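# Hold headset by headband, cable gripped by other arm

## Task

With the right gripper, keep the headset itself (not its cable) motionless by its headband. Its lowest point must sit roughly a hand's length or more above the table top, and no part of it may extend past the table edge. The headband is pinched between the right gripper's fingers, with that gripper commanded fully closed. Those fingers contact only the headband. Apart from the cable, nothing touches the headset, except that the left arm is allowed to. The left gripper holds the cable firmly between its fingers, not at the very fingertips or finger edges, at a point lower than where the cable exits the ear cup. Along the stretch from the ear cup to that grip, the cable stays well above the table and touches nothing but itself, the headset and the arms. If the left arm were removed, no part of the headset may drop more than a little. The cable's loose end must not dangle below table-top height. If that end at any moment goes well under the table top or well beyond its edge, held or not, the attempt fails. Declare completion only once all of this holds. Apart from the required hold, anything that stays in place only because the robot keeps it there at the end does not count.

## Robot and tools

ROBOT. Two six-joint arms, left_arm and right_arm, each ending in a parallel two-finger gripper. The names are labels only and do not tell you which side of an image an arm appears on. The left arm's base is near (-0.034, +0.336, +0.065) m and the right arm's base is near (+0.018, -0.233, +0.065) m. Both bases are slightly tilted. Mounting plates and a metal frame behind the arms are fixed obstacles.

FRAME. All poses use one scene frame. The origin is on the table top midway between the arms. +z is up, +x points out over the table, and the left arm is on the +y side. For each gripper, the fingers point along its own +z axis and close along its own y axis. The reported end_effector_position is the point between the finger pads, roughly 1 cm behind the tips. Reported hand positions can be a little wrong, more so at long reach. Motions often finish a centimetre or more short, usually too low.

ROW FORMAT. Every command row is one flat list of 16 numbers covering both arms, even when only one arm moves. The first 8 are for left_arm: x, y, z (metres, absolute target in the scene frame), then qw, qx, qy, qz (absolute orientation quaternion, w first), then opening. The second 8 are the same for right_arm. Opening ranges from -1 (closed) to +1 (fully open, 0.094 m). To keep an arm still, repeat its last reported pose in full, and resend its quaternion unchanged in every row rather than copying a drifted one.

execute_actions(actions). This is a list of actions, at most 15. Each action is a list of up to 15 rows, and each row lasts one control step of 1/30 s. If an action has fewer rows, its final row repeats until 15 steps are filled. An empty list just returns the current state and images. A target more than 0.6 m from the gripper's present position along any of that gripper's axes causes that action to be rejected for both arms. If the first action fails this check, or any action is malformed, nothing runs. Each step, the controller clips the target to within 70 mm and 16 degrees of the measured pose, so distant targets need several actions. When it cannot satisfy both, position wins over orientation.

move(target, speed, blocking). target is one 16-number row as above, giving absolute poses. Each gripper travels in a straight line toward its pose, and both arms finish together. speed is the top path speed in m/s, from 0.002 to 0.5, default 0.25. Rotation is capped at twice that value in rad/s. Moves last 0.5 to 10 s. The opening is applied at the start. Paths ignore obstacles and the other arm. Grippers can lag, stray, or overshoot the speed, especially with the arm nearly straight. With blocking=false you get control back after 0.5 s. Until a result shows the move has ended, other moves and execute_actions are refused, so use wait or stop first. The result adds a "move:" line: done, off_target, moving, held or fault. limits=paced means the pose was clipped. limits=held means a safety check blocked some steps, after which the arm may jump faster than asked. Distance to each pose is also reported.

wait(seconds), 0 to 10: lets time run with the last commands held. It returns early if a running move ends. stop(): brakes a running move. This cannot be undone.

RESULTS. The state line lists each gripper's position and quaternion. Hand target lines show where the controller is currently driving each gripper. grip_measured is the finger opening on the same -1..1 scale, with an offset of up to about 1 mm per gripper. The last value in Joint positions is the opening in metres. "pose unreachable" means a clearance check changed or blocked that arm's command. "too close" counts the arm's plate and its half of the frame as part of the arm. FAULT, MOTOR HOT (at 75 °C or above) and OVER-TEMPERATURE FAULT lines report stops. At 90 °C an arm halts for 10 s. At 100 °C it goes limp and falls. Holding loads heats the motors, so avoid long loaded holds.

GRIPPING. To grip, command an opening below grip_measured. About 0.03 below holds firmly; less holds gently. Finger force is roughly 50 to 62 N per pad, lower on thin parts under about 2 mm. For this task the right gripper must end commanded at -1 on the headband, and the cable must sit well inside the left fingers. Joint limits (rad): waist -2.618 to 3.054, shoulder 0 to 3.142, elbow 0 to 3.142, wrist pitch and yaw ±1.571, wrist roll ±2.094.

AVOID. Do not let the arms collide or press on each other. Avoid fast contacts and targets far past a contact point, since these push hard. Do not knock or drop anything off the table, and keep the cable end above table height and over the table. Brief external tugs or pushes on held or loose items may happen, so grip securely.

Each tool is called by a JSON object that holds its "method" and its "body", one argument or row to a line.

## Session

{"method": "execute_actions", "body": {
  "actions": []
}}

Scene clock: 0.00 s.
left_arm: end_effector_position=(+0.1751, -0.0386, +0.2140) grip_measured=+1.000 end_effector_quat_wxyz=(+0.388, -0.110, +0.862, -0.306) | right_arm: end_effector_position=(+0.2695, -0.2528, +0.1861) grip_measured=+1.000 end_effector_quat_wxyz=(-0.012, +0.695, +0.719, +0.023)
Joint positions: left_arm=[-1.562  1.572  0.926 -0.036 -0.751 -1.23   0.094] | right_arm=[-0.045  1.365  1.174 -1.285 -0.045  1.427  0.094]
Joint velocities: left_arm=[-0.007 -0.002 -0.007  0.007  0.125  0.037  0.   ] | right_arm=[ 0.012 -0.012 -0.007  0.051  0.007 -0.051  0.   ]
Motor temperatures (°C, as the motors report them): left_arm=[27 29 27 30 25 26] | right_arm=[27 27 30 32 25 25]
Hand target (left_arm): +0.176, -0.038, +0.220; +0.393, -0.111, +0.860, -0.307
Hand target (right_arm): +0.270, -0.254, +0.189; -0.006, +0.695, +0.719, +0.022

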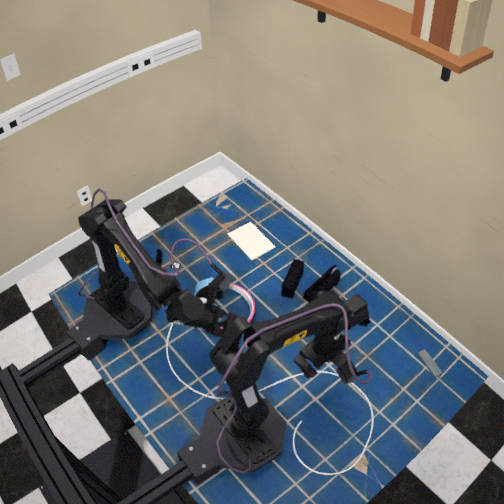

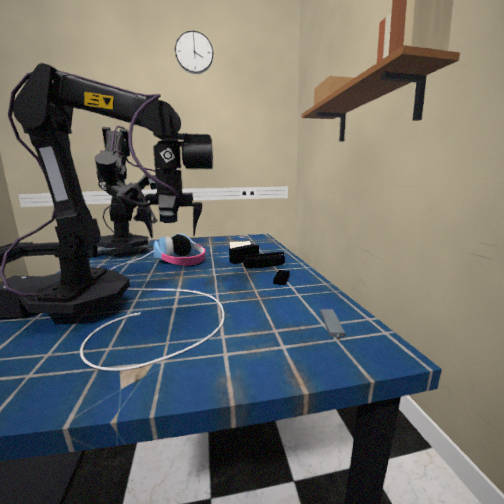

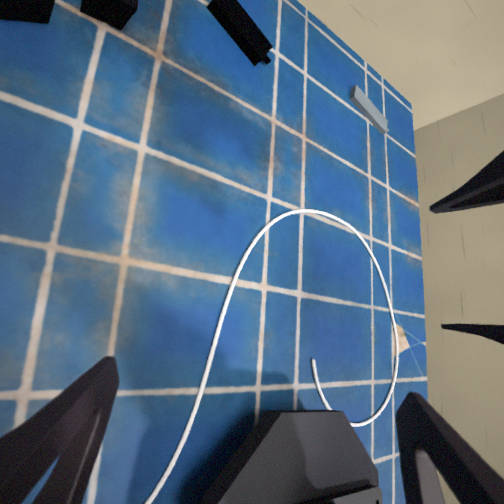

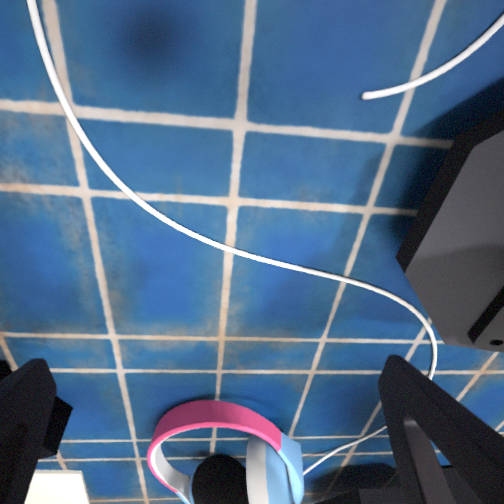

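{"method": "move", "body": {
  "target": [0.15,0.42,0.3,0.2,-0.1,0.97,0,1,0.27,-0.2,0.19,0,0,1,0,1]
}}

{"method": "move", "body": {
  "target": [0.15,0.42,0.3,0.2,-0.1,0.97,0,1,0.3,0.06,0.17,0,0,1,0,1]
}}

Scene clock: 11.27 s.
left_arm: end_effector_position=(+0.1459, +0.4196, +0.2960) grip_measured=+1.000 end_effector_quat_wxyz=(+0.209, -0.105, +0.972, +0.006) | right_arm: end_effector_position=(+0.2662, -0.1988, +0.1853) grip_measured=+1.000 end_effector_quat_wxyz=(-0.005, +0.007, +1.000, +0.007)
Joint positions: left_arm=[ 0.523  0.913  1.257 -1.473  0.252  0.43   0.094] | right_arm=[ 0.223  1.383  1.183 -1.299  0.013  0.171  0.094]
Joint velocities: left_arm=[ 0.007 -0.007  0.022  0.022  0.007  0.022  0.   ] | right_arm=[ 0.002 -0.002 -0.027 -0.022 -0.168 -0.022  0.   ]
Motor temperatures (°C, as the motors report them): left_arm=[27 31 30 31 25 26] | right_arm=[27 28 32 31 25 25]
Hand target (left_arm): +0.149, +0.421, +0.301; +0.212, -0.103, +0.972, +0.002
Hand target (right_arm): +0.270, -0.198, +0.190; -0.001, +0.000, +1.000, +0.003
Off the commanded pose (left_arm): 0.006 m, 1 deg.
Off the commanded pose (right_arm): 0.006 m, 1 deg.
move: done

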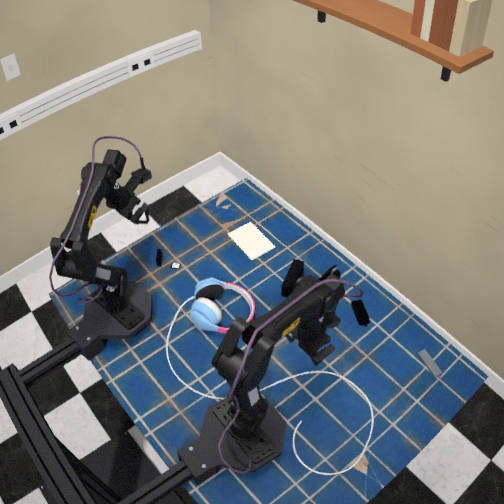

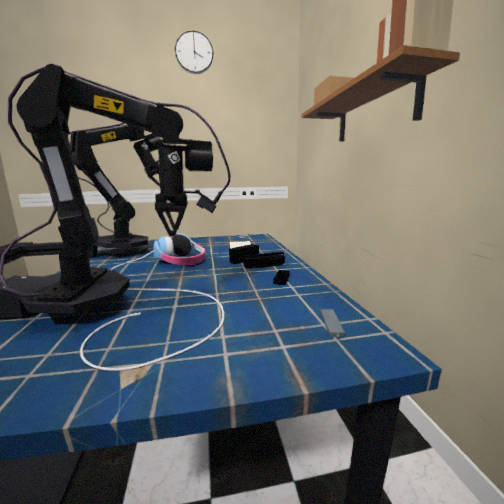

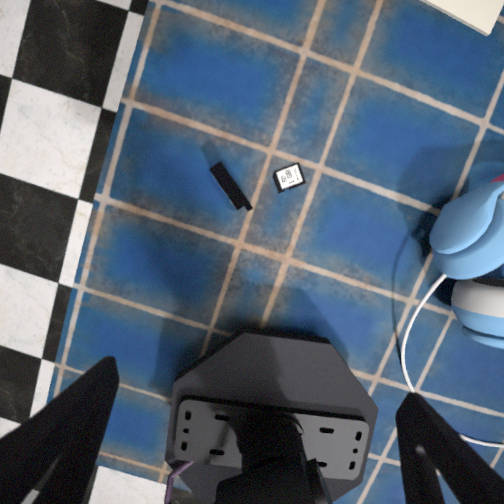

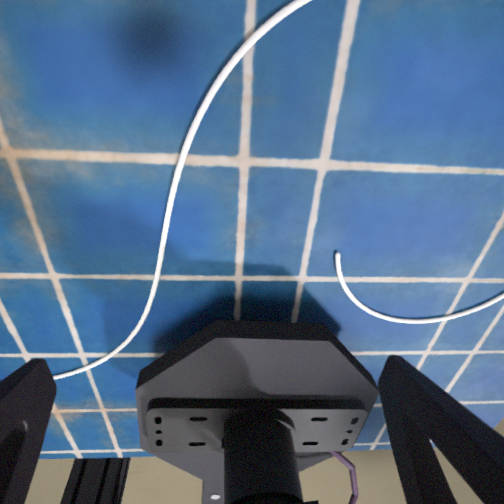

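Scene clock: 13.03 s.
left_arm: end_effector_position=(+0.1473, +0.4197, +0.2955) grip_measured=+1.000 end_effector_quat_wxyz=(+0.201, -0.104, +0.974, +0.000) | right_arm: end_effector_position=(+0.2946, +0.0636, +0.1631) grip_measured=+1.000 end_effector_quat_wxyz=(-0.015, -0.002, +1.000, +0.008)
Joint positions: left_arm=[ 0.516  0.933  1.269 -1.483  0.25   0.43   0.094] | right_arm=[ 0.92   2.046  1.851 -1.341  0.04   0.849  0.094]
Joint velocities: left_arm=[ 0.007 -0.012  0.007 -0.051  0.007 -0.007  0.   ] | right_arm=[ 0.002 -0.017 -0.002 -0.007  0.051  0.022  0.   ]
Motor temperatures (°C, as the motors report them): left_arm=[27 31 30 31 25 26] | right_arm=[27 29 33 31 25 25]
Hand target (left_arm): +0.150, +0.420, +0.300; +0.201, -0.100, +0.974, +0.000
Hand target (right_arm): +0.298, +0.063, +0.169; -0.007, +0.001, +1.000, +0.005
Off the commanded pose (left_arm): 0.005 m, 0 deg.
Off the commanded pose (right_arm): 0.009 m, 2 deg.
move: done

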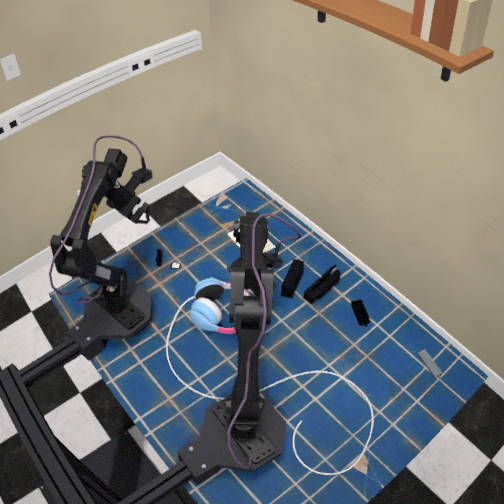

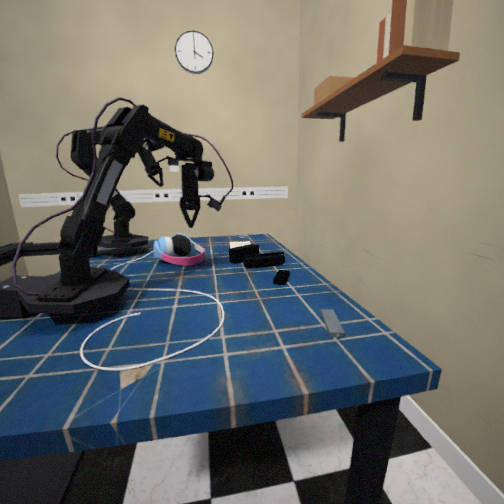

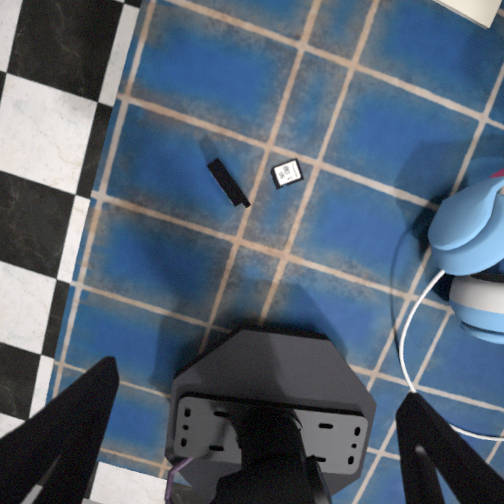

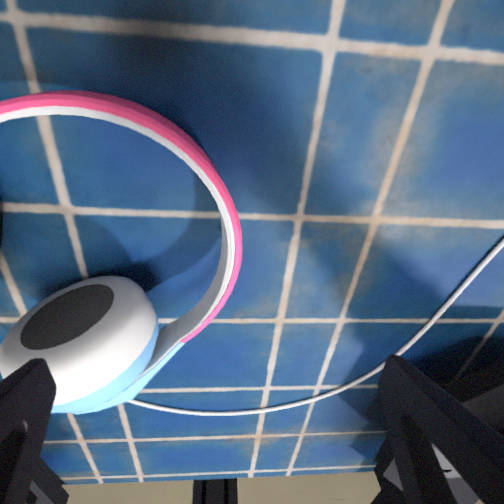

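{"method": "move", "body": {
  "target": [0.15,0.42,0.3,0.2,-0.1,0.97,0,1,0.324,0.086,0.07,0,-0.383,0.924,0,0.3],
  "speed": 0.15
}}

Scene clock: 30.27 s.
left_arm: end_effector_position=(+0.1472, +0.4196, +0.2954) grip_measured=+1.000 end_effector_quat_wxyz=(+0.201, -0.104, +0.974, +0.000) | right_arm: end_effector_position=(+0.3204, +0.0886, +0.0739) grip_measured=+0.303 end_effector_quat_wxyz=(-0.003, -0.383, +0.924, +0.003)
Joint positions: left_arm=[ 0.516  0.933  1.269 -1.483  0.25   0.43   0.094] | right_arm=[ 0.908  2.238  1.804 -1.096  0.064  0.055  0.061]
Joint velocities: left_arm=[-0.002 -0.007  0.002 -0.007  0.037 -0.066  0.   ] | right_arm=[-0.007 -0.007  0.007 -0.007 -0.022  0.007 -0.001]
Motor temperatures (°C, as the motors report them): left_arm=[27 29 32 30 25 26] | right_arm=[27 34 34 31 25 25]
Hand target (left_arm): +0.150, +0.420, +0.300; +0.201, -0.100, +0.974, -0.000
Hand target (right_arm): +0.324, +0.086, +0.070; +0.000, -0.383, +0.924, -0.000
Off the commanded pose (left_arm): 0.005 m, 0 deg.
Off the commanded pose (right_arm): 0.006 m, 1 deg.
move: done

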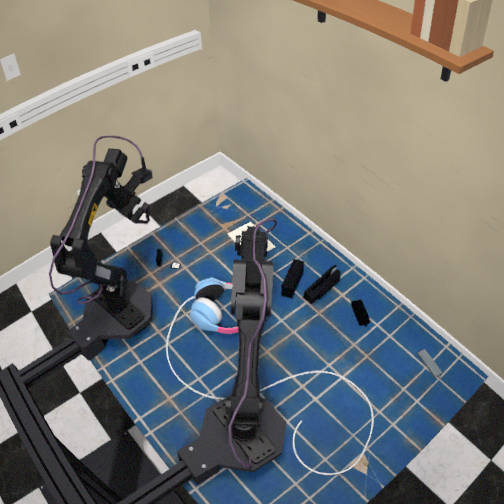

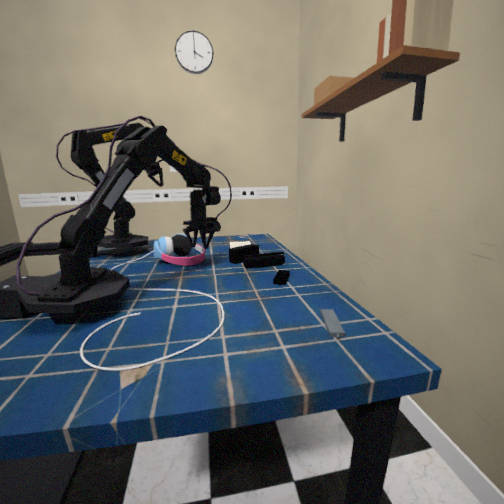

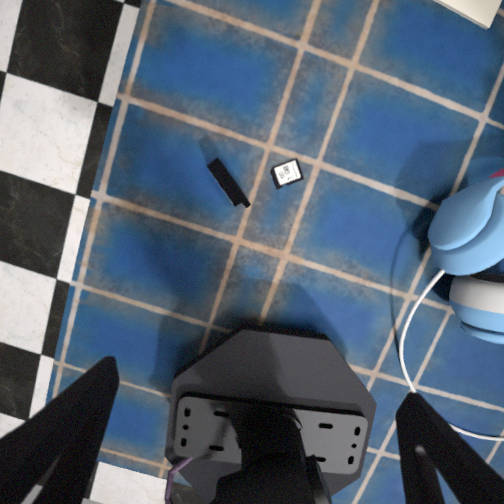

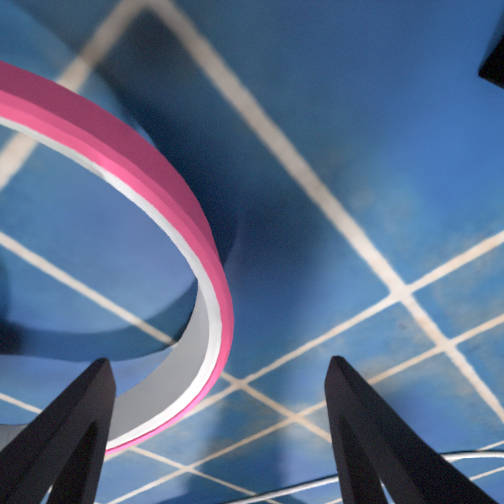

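Aligned; descending and gripping.

{"method": "move", "body": {
  "target": [0.15,0.42,0.3,0.2,-0.1,0.97,0,1,0.323,0.087,0.021,0,-0.383,0.924,0,0.3],
  "speed": 0.07
}}

{"method": "move", "body": {
  "target": [0.15,0.42,0.3,0.2,-0.1,0.97,0,1,0.323,0.087,0.021,0,-0.383,0.924,0,-1]
}}

Scene clock: 37.30 s.
left_arm: end_effector_position=(+0.1472, +0.4196, +0.2954) grip_measured=+1.000 end_effector_quat_wxyz=(+0.201, -0.104, +0.974, +0.000) | right_arm: end_effector_position=(+0.3189, +0.0887, +0.0235) grip_measured=+0.303 end_effector_quat_wxyz=(-0.006, -0.384, +0.923, +0.002)
Joint positions: left_arm=[ 0.516  0.933  1.269 -1.483  0.25   0.43   0.094] | right_arm=[ 0.903  2.305  1.712 -0.941  0.064  0.049  0.061]
Joint velocities: left_arm=[ 0.007 -0.017  0.012  0.022 -0.022  0.037  0.   ] | right_arm=[-0.002  0.007 -0.002 -0.022  0.022 -0.022  0.002]
Motor temperatures (°C, as the motors report them): left_arm=[27 29 33 30 25 26] | right_arm=[27 36 34 31 25 25]
Hand target (left_arm): +0.150, +0.420, +0.300; +0.201, -0.100, +0.974, -0.000
Hand target (right_arm): +0.323, +0.087, +0.021; -0.000, -0.383, +0.924, -0.000
Off the commanded pose (left_arm): 0.005 m, 0 deg.
Off the commanded pose (right_arm): 0.005 m, 1 deg.
move: done

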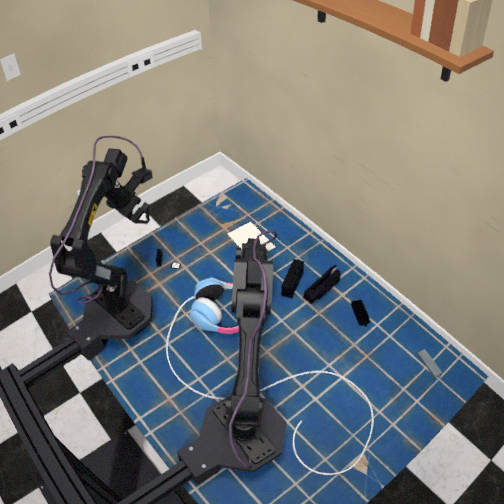

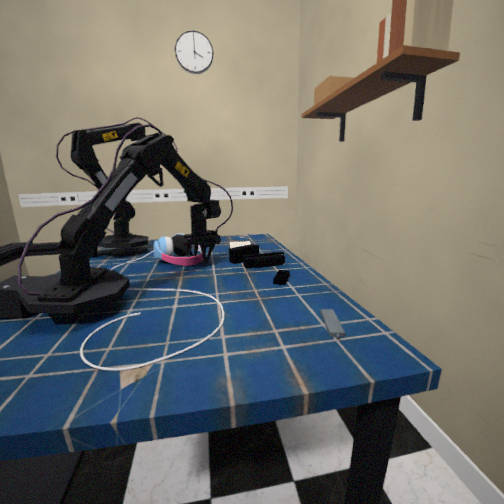

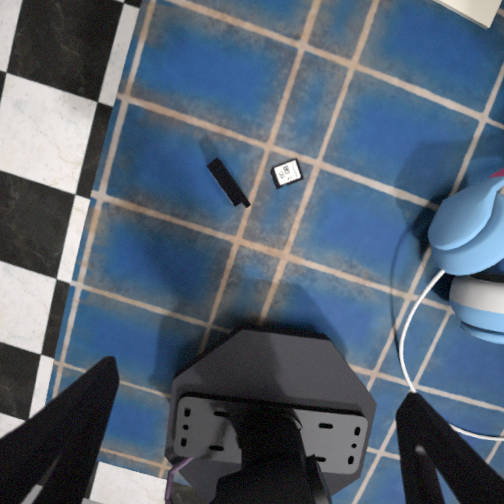

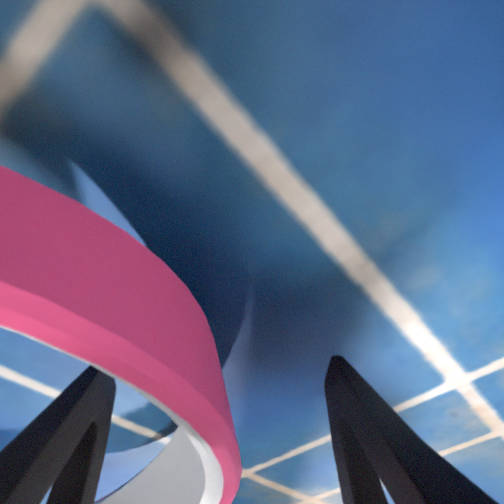

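Scene clock: 38.00 s.
left_arm: end_effector_position=(+0.1472, +0.4196, +0.2954) grip_measured=+1.000 end_effector_quat_wxyz=(+0.201, -0.104, +0.974, +0.000) | right_arm: end_effector_position=(+0.3119, +0.0931, +0.0281) grip_measured=-0.787 end_effector_quat_wxyz=(-0.017, -0.390, +0.920, +0.022)
Joint positions: left_arm=[ 0.516  0.933  1.269 -1.483  0.25   0.43   0.094] | right_arm=[ 0.903  2.295  1.712 -0.954  0.018  0.036  0.01 ]
Joint velocities: left_arm=[ 0.002 -0.017 -0.002  0.066 -0.066  0.051  0.   ] | right_arm=[ 0.027 -0.007  0.002 -0.051 -0.066 -0.051  0.   ]
Motor temperatures (°C, as the motors report them): left_arm=[27 29 33 30 25 26] | right_arm=[27 36 34 31 25 25]
Hand target (left_arm): +0.150, +0.420, +0.300; +0.201, -0.100, +0.974, -0.000
Hand target (right_arm): +0.323, +0.087, +0.022; -0.001, -0.383, +0.924, +0.000
Off the commanded pose (left_arm): 0.005 m, 0 deg.
Off the commanded pose (right_arm): 0.015 m, 3 deg.
move: off_target (right_arm)

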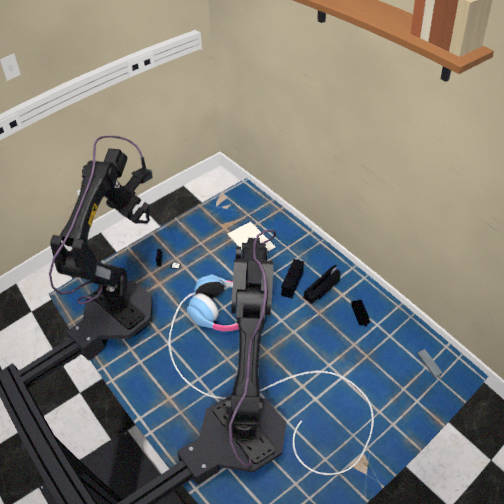

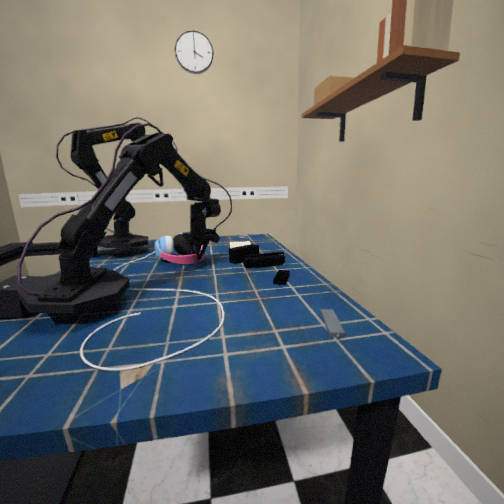

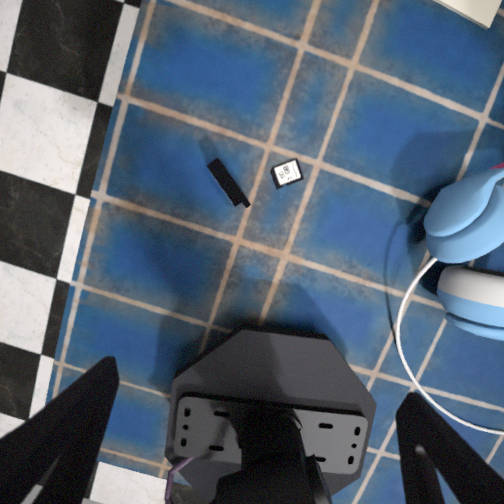

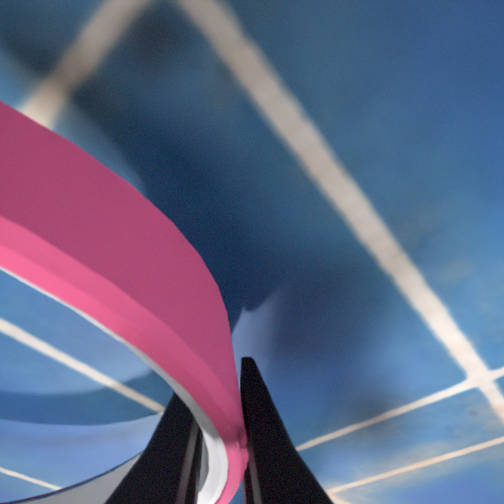

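{"method": "move", "body": {
  "target": [0.15,0.42,0.3,0.2,-0.1,0.97,0,1,0.32,0.07,0.2,0,-0.383,0.924,0,-1],
  "speed": 0.12
}}

{"method": "move", "body": {
  "target": [0.15,0.42,0.3,0.2,-0.1,0.97,0,1,0.33,-0.05,0.51,0.641,-0.641,0.299,-0.299,-1],
  "speed": 0.15
}}

Scene clock: 46.63 s.
left_arm: end_effector_position=(+0.1472, +0.4196, +0.2954) grip_measured=+1.000 end_effector_quat_wxyz=(+0.201, -0.104, +0.974, +0.000) | right_arm: end_effector_position=(+0.3203, +0.0646, +0.1849) grip_measured=-0.813 end_effector_quat_wxyz=(-0.011, -0.386, +0.922, -0.019)
Joint positions: left_arm=[ 0.516  0.933  1.269 -1.483  0.25   0.43   0.094] | right_arm=[ 0.903  2.17   2.136 -1.527  0.097  0.047  0.009]
Joint velocities: left_arm=[-0.017 -0.017 -0.002  0.037 -0.022  0.007  0.   ] | right_arm=[ 0.027 -0.017  0.007 -0.022  0.007 -0.007 -0.   ]
Motor temperatures (°C, as the motors report them): left_arm=[27 29 33 30 25 26] | right_arm=[27 37 34 31 25 25]
Hand target (left_arm): +0.150, +0.420, +0.300; +0.201, -0.100, +0.974, -0.000
Hand target (right_arm): +0.319, +0.069, +0.200; +0.001, -0.383, +0.924, +0.000
Off the commanded pose (left_arm): 0.005 m, 0 deg.
Off the commanded pose (right_arm): 0.016 m, 2 deg.
move: off_target (right_arm)

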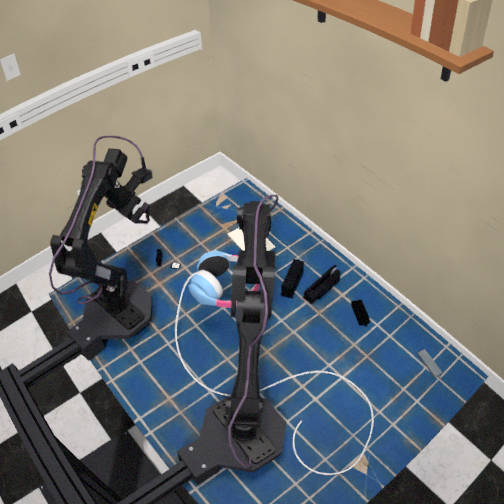

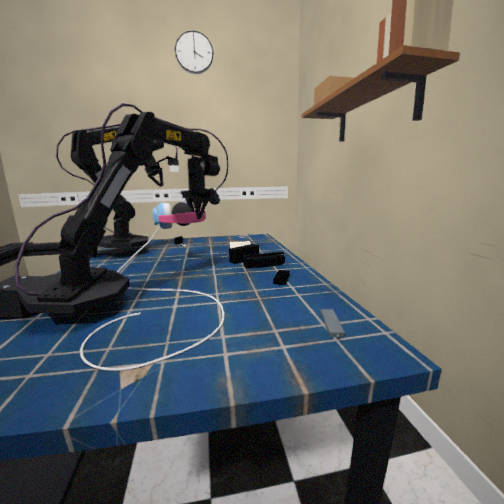

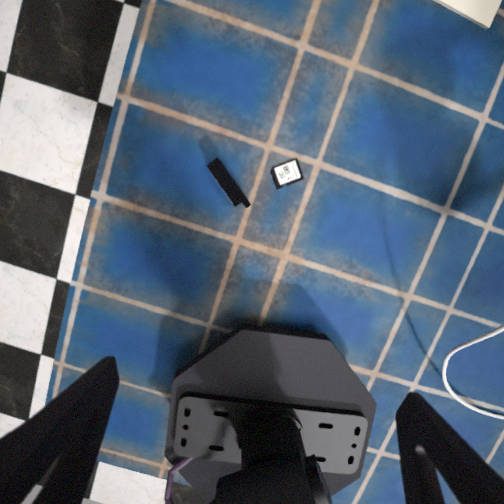

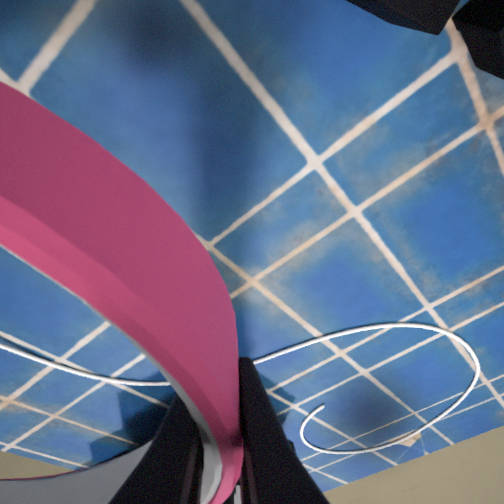

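Scene clock: 54.07 s.
left_arm: end_effector_position=(+0.1472, +0.4196, +0.2954) grip_measured=+1.000 end_effector_quat_wxyz=(+0.201, -0.104, +0.974, +0.000) | right_arm: end_effector_position=(+0.3297, -0.0514, +0.4860) grip_measured=-0.813 end_effector_quat_wxyz=(-0.609, +0.677, -0.311, +0.271)
Joint positions: left_arm=[ 0.516  0.933  1.269 -1.483  0.25   0.43   0.094] | right_arm=[ 0.528  0.958  1.228 -0.33  -0.252 -1.64   0.009]
Joint velocities: left_arm=[-0.017  0.002  0.017 -0.051 -0.066  0.037  0.   ] | right_arm=[ 0.007 -0.017 -0.017  0.037 -0.051  0.037 -0.001]
Motor temperatures (°C, as the motors report them): left_arm=[27 29 33 30 25 26] | right_arm=[27 36 34 32 25 25]
Hand target (left_arm): +0.150, +0.420, +0.300; +0.201, -0.100, +0.974, -0.000
Hand target (right_arm): +0.324, -0.056, +0.518; -0.643, +0.646, -0.288, +0.294
Off the commanded pose (left_arm): 0.005 m, 0 deg.
Off the commanded pose (right_arm): 0.024 m, 7 deg.
move: off_target (right_arm)

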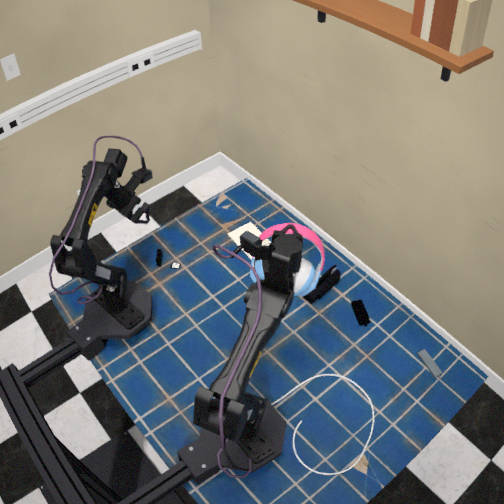

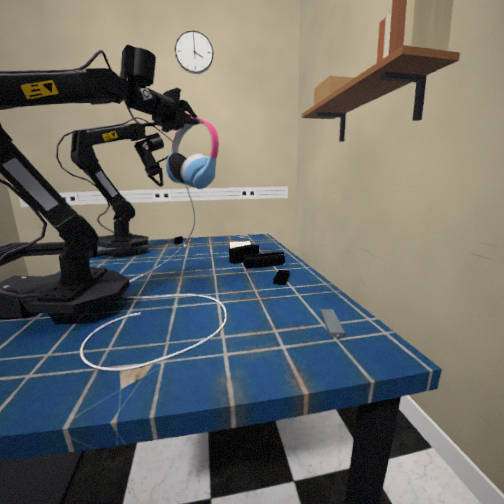

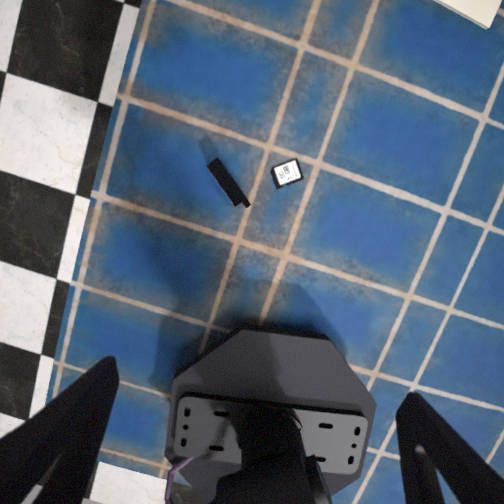

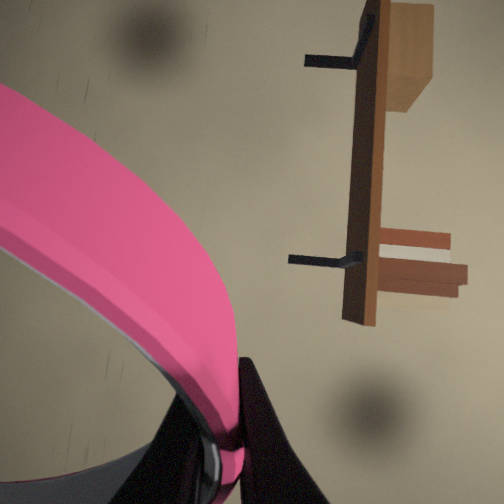

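{"method": "move", "body": {
  "target": [0.245,0.075,0.16,0.612,0.354,0.612,-0.354,1,0.33,-0.05,0.51,0.641,-0.641,0.299,-0.299,-1]
}}

Scene clock: 62.40 s.
left_arm: end_effector_position=(+0.2415, +0.0794, +0.1580) grip_measured=+1.000 end_effector_quat_wxyz=(+0.582, +0.366, +0.636, -0.349) | right_arm: end_effector_position=(+0.3346, -0.0499, +0.4792) grip_measured=-0.813 end_effector_quat_wxyz=(-0.606, +0.674, -0.317, +0.280)
Joint positions: left_arm=[-0.707  1.846  0.215  1.561  0.526  0.099  0.094] | right_arm=[ 0.545  0.961  1.197 -0.293 -0.212 -1.641  0.009]
Joint velocities: left_arm=[-0.007 -0.007 -0.012  0.022  0.007  0.037  0.   ] | right_arm=[-0.012 -0.007  0.007  0.051 -0.022  0.007  0.   ]
Motor temperatures (°C, as the motors report them): left_arm=[27 29 33 31 25 26] | right_arm=[27 33 35 35 25 25]
Hand target (left_arm): +0.245, +0.076, +0.160; +0.587, +0.369, +0.629, -0.352
Hand target (right_arm): +0.328, -0.051, +0.509; -0.641, +0.642, -0.298, +0.298
Off the commanded pose (left_arm): 0.006 m, 5 deg.
Off the commanded pose (right_arm): 0.031 m, 6 deg.
joint sent to its limit (left arm) — the command would take joint 4 (wrist pitch) past its upper limit, so that joint was sent only as far as its limit.
move: off_target (left_arm, right_arm); limits=paced

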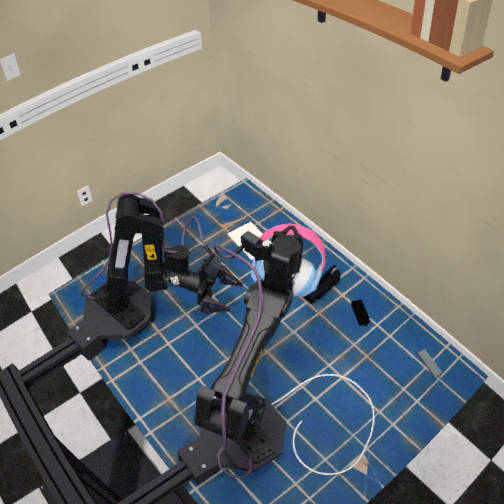

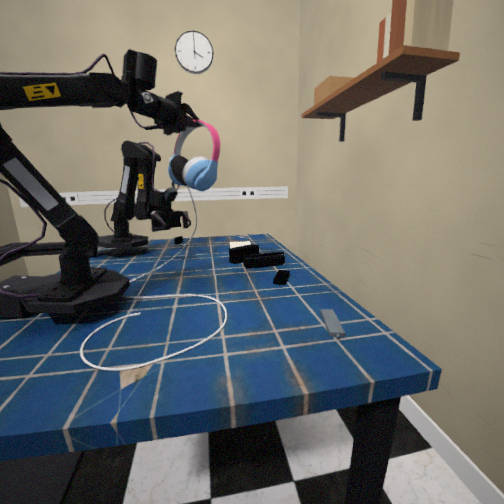

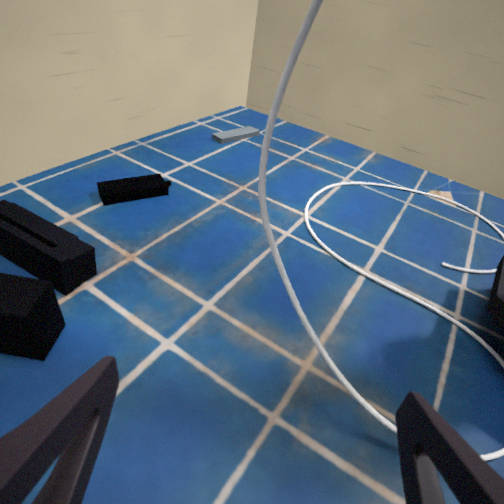

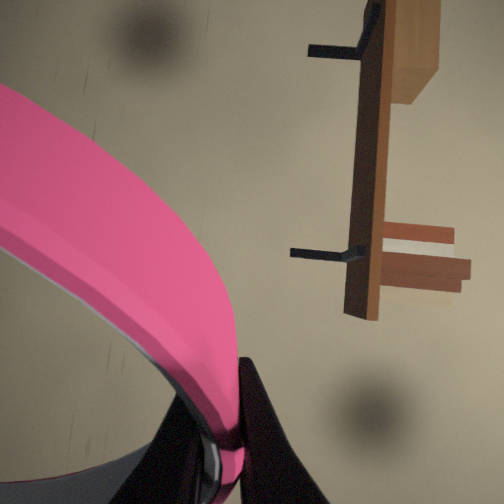

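{"method": "move", "body": {
  "target": [0.285,-0.01,0.16,0.612,0.354,0.612,-0.354,0.5,0.33,-0.05,0.51,0.641,-0.641,0.299,-0.299,-1],
  "speed": 0.1
}}

Scene clock: 66.97 s.
left_arm: end_effector_position=(+0.2838, -0.0041, +0.1635) grip_measured=+0.502 end_effector_quat_wxyz=(+0.616, +0.356, +0.609, -0.352) | right_arm: end_effector_position=(+0.3349, -0.0496, +0.4760) grip_measured=-0.813 end_effector_quat_wxyz=(-0.603, +0.676, -0.318, +0.279)
Joint positions: left_arm=[-0.888  2.066  0.55   1.543  0.338  0.083  0.071] | right_arm=[ 0.545  0.961  1.19  -0.294 -0.212 -1.642  0.009]
Joint velocities: left_arm=[-0.007  0.017 -0.007 -0.022 -0.066 -0.037 -0.   ] | right_arm=[-0.012  0.002  0.002 -0.022 -0.081 -0.037  0.   ]
Motor temperatures (°C, as the motors report them): left_arm=[27 29 32 32 25 26] | right_arm=[27 33 35 37 25 25]
Hand target (left_arm): +0.285, -0.010, +0.160; +0.612, +0.354, +0.612, -0.354
Hand target (right_arm): +0.327, -0.052, +0.509; -0.640, +0.642, -0.298, +0.298
Off the commanded pose (left_arm): 0.007 m, 1 deg.
Off the commanded pose (right_arm): 0.034 m, 7 deg.
move: off_target (right_arm)

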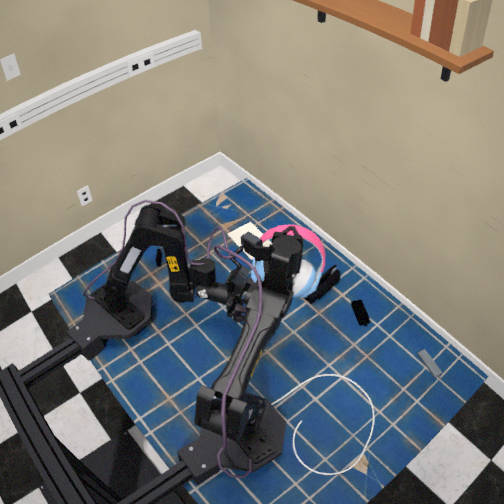

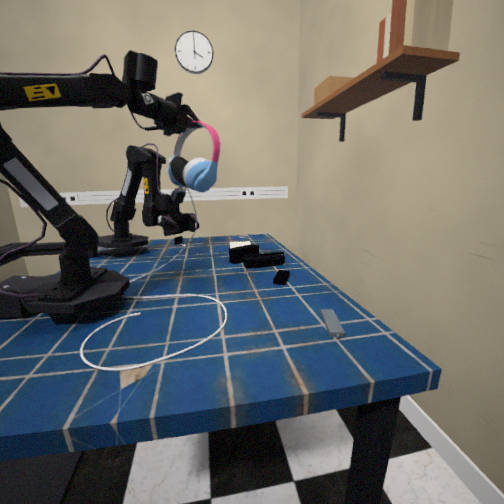

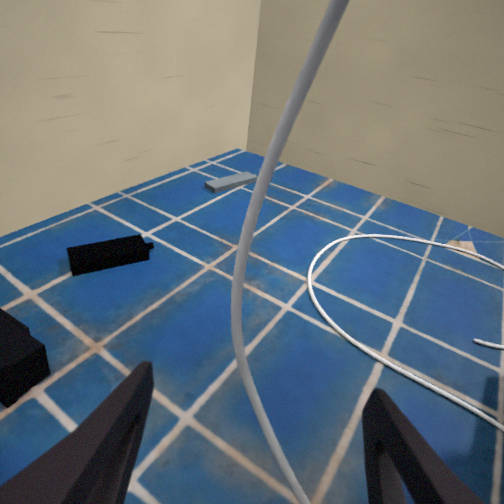

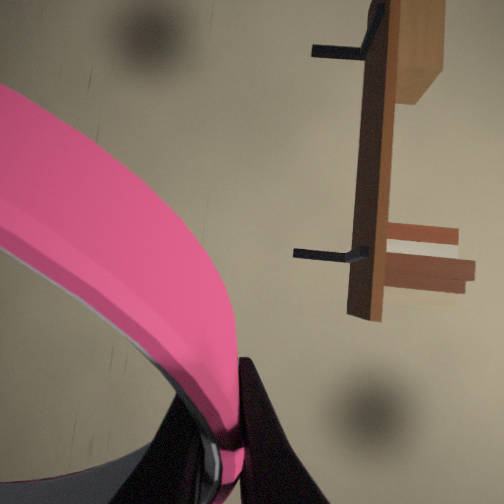

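{"method": "move", "body": {
  "target": [0.303,-0.041,0.16,0.612,0.354,0.612,-0.354,0.2,0.33,-0.05,0.51,0.641,-0.641,0.299,-0.299,-1],
  "speed": 0.06
}}

{"method": "move", "body": {
  "target": [0.303,-0.041,0.16,0.612,0.354,0.612,-0.354,-1,0.33,-0.05,0.51,0.641,-0.641,0.299,-0.299,-1]
}}

Scene clock: 74.17 s.
left_arm: end_effector_position=(+0.3025, -0.0342, +0.1625) grip_measured=+0.201 end_effector_quat_wxyz=(+0.615, +0.354, +0.610, -0.351) | right_arm: end_effector_position=(+0.3349, -0.0496, +0.4761) grip_measured=-0.813 end_effector_quat_wxyz=(-0.603, +0.676, -0.318, +0.279)
Joint positions: left_arm=[-0.923  2.121  0.695  1.451  0.3    0.083  0.056] | right_arm=[ 0.545  0.961  1.19  -0.294 -0.212 -1.642  0.009]
Joint velocities: left_arm=[-0.007 -0.012 -0.002 -0.051 -0.037  0.037  0.   ] | right_arm=[-0.007 -0.017 -0.002  0.066 -0.051 -0.066 -0.   ]
Motor temperatures (°C, as the motors report them): left_arm=[27 31 32 33 25 26] | right_arm=[27 32 36 38 25 25]
Hand target (left_arm): +0.303, -0.041, +0.160; +0.612, +0.354, +0.612, -0.354
Hand target (right_arm): +0.327, -0.052, +0.509; -0.640, +0.642, -0.298, +0.298
Off the commanded pose (left_arm): 0.007 m, 1 deg.
Off the commanded pose (right_arm): 0.034 m, 7 deg.
move: off_target (right_arm)

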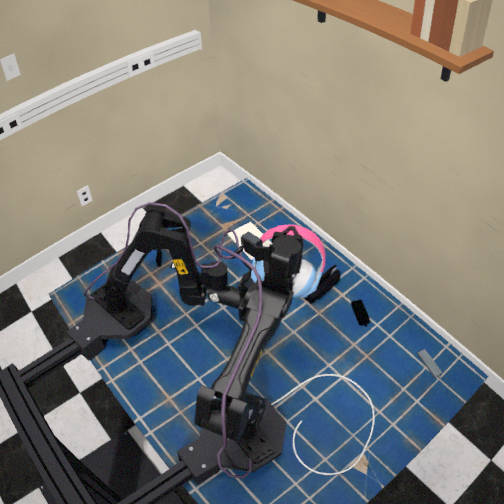

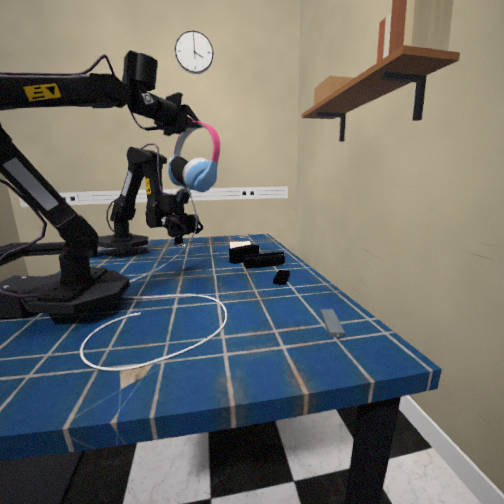

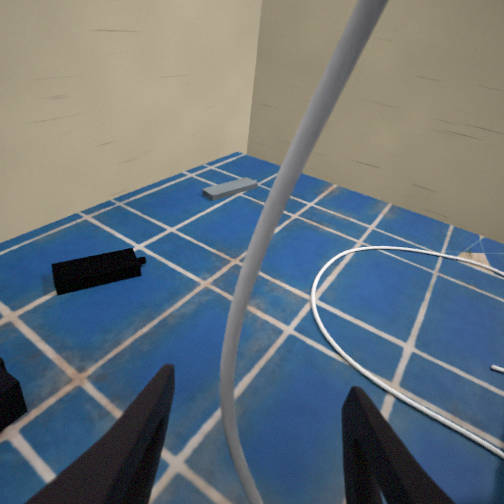

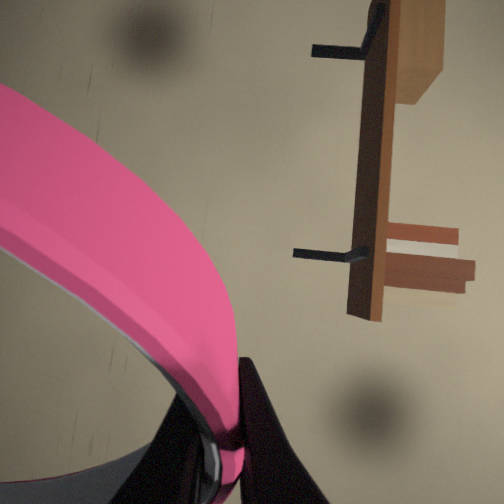

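Scene clock: 74.87 s.
left_arm: end_effector_position=(+0.3026, -0.0342, +0.1621) grip_measured=-0.955 end_effector_quat_wxyz=(+0.615, +0.354, +0.611, -0.351) | right_arm: end_effector_position=(+0.3344, -0.0499, +0.4716) grip_measured=-0.813 end_effector_quat_wxyz=(-0.597, +0.681, -0.322, +0.275)
Joint positions: left_arm=[-0.923  2.121  0.695  1.449  0.299  0.083  0.002] | right_arm=[ 0.545  0.961  1.19  -0.312 -0.211 -1.644  0.009]
Joint velocities: left_arm=[ 0.002 -0.017 -0.012  0.022 -0.051 -0.081 -0.   ] | right_arm=[-0.007 -0.007 -0.032  0.022  0.051 -0.007 -0.001]
Motor temperatures (°C, as the motors report them): left_arm=[27 31 32 33 25 26] | right_arm=[27 31 36 38 25 25]
Hand target (left_arm): +0.303, -0.041, +0.160; +0.612, +0.354, +0.612, -0.354
Hand target (right_arm): +0.327, -0.052, +0.509; -0.640, +0.643, -0.298, +0.298
Off the commanded pose (left_arm): 0.007 m, 1 deg.
Off the commanded pose (right_arm): 0.039 m, 8 deg.
move: off_target (right_arm)

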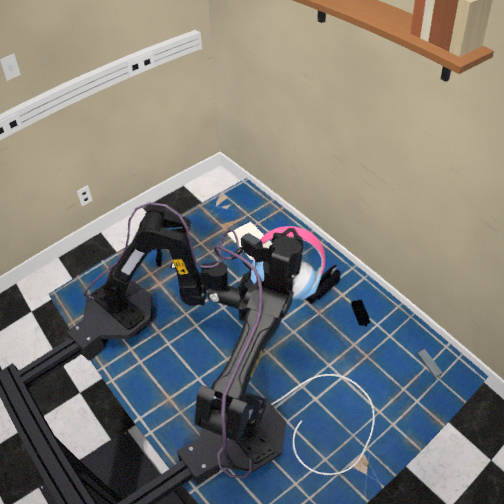

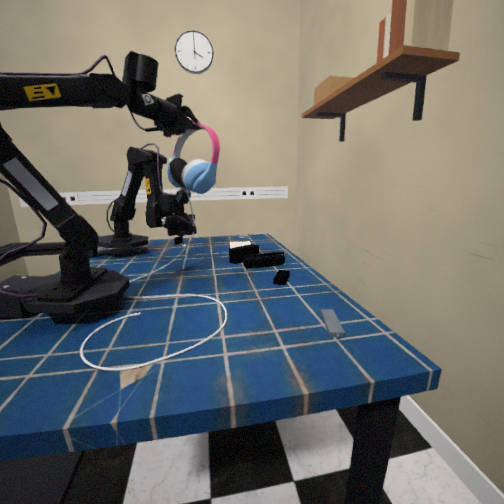

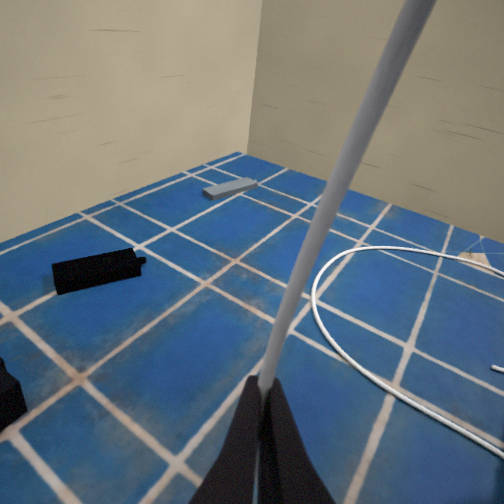

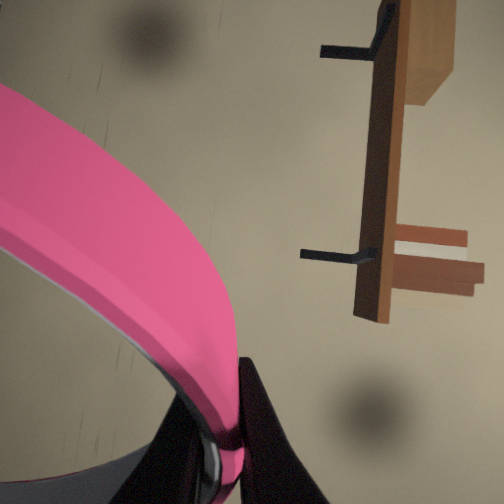

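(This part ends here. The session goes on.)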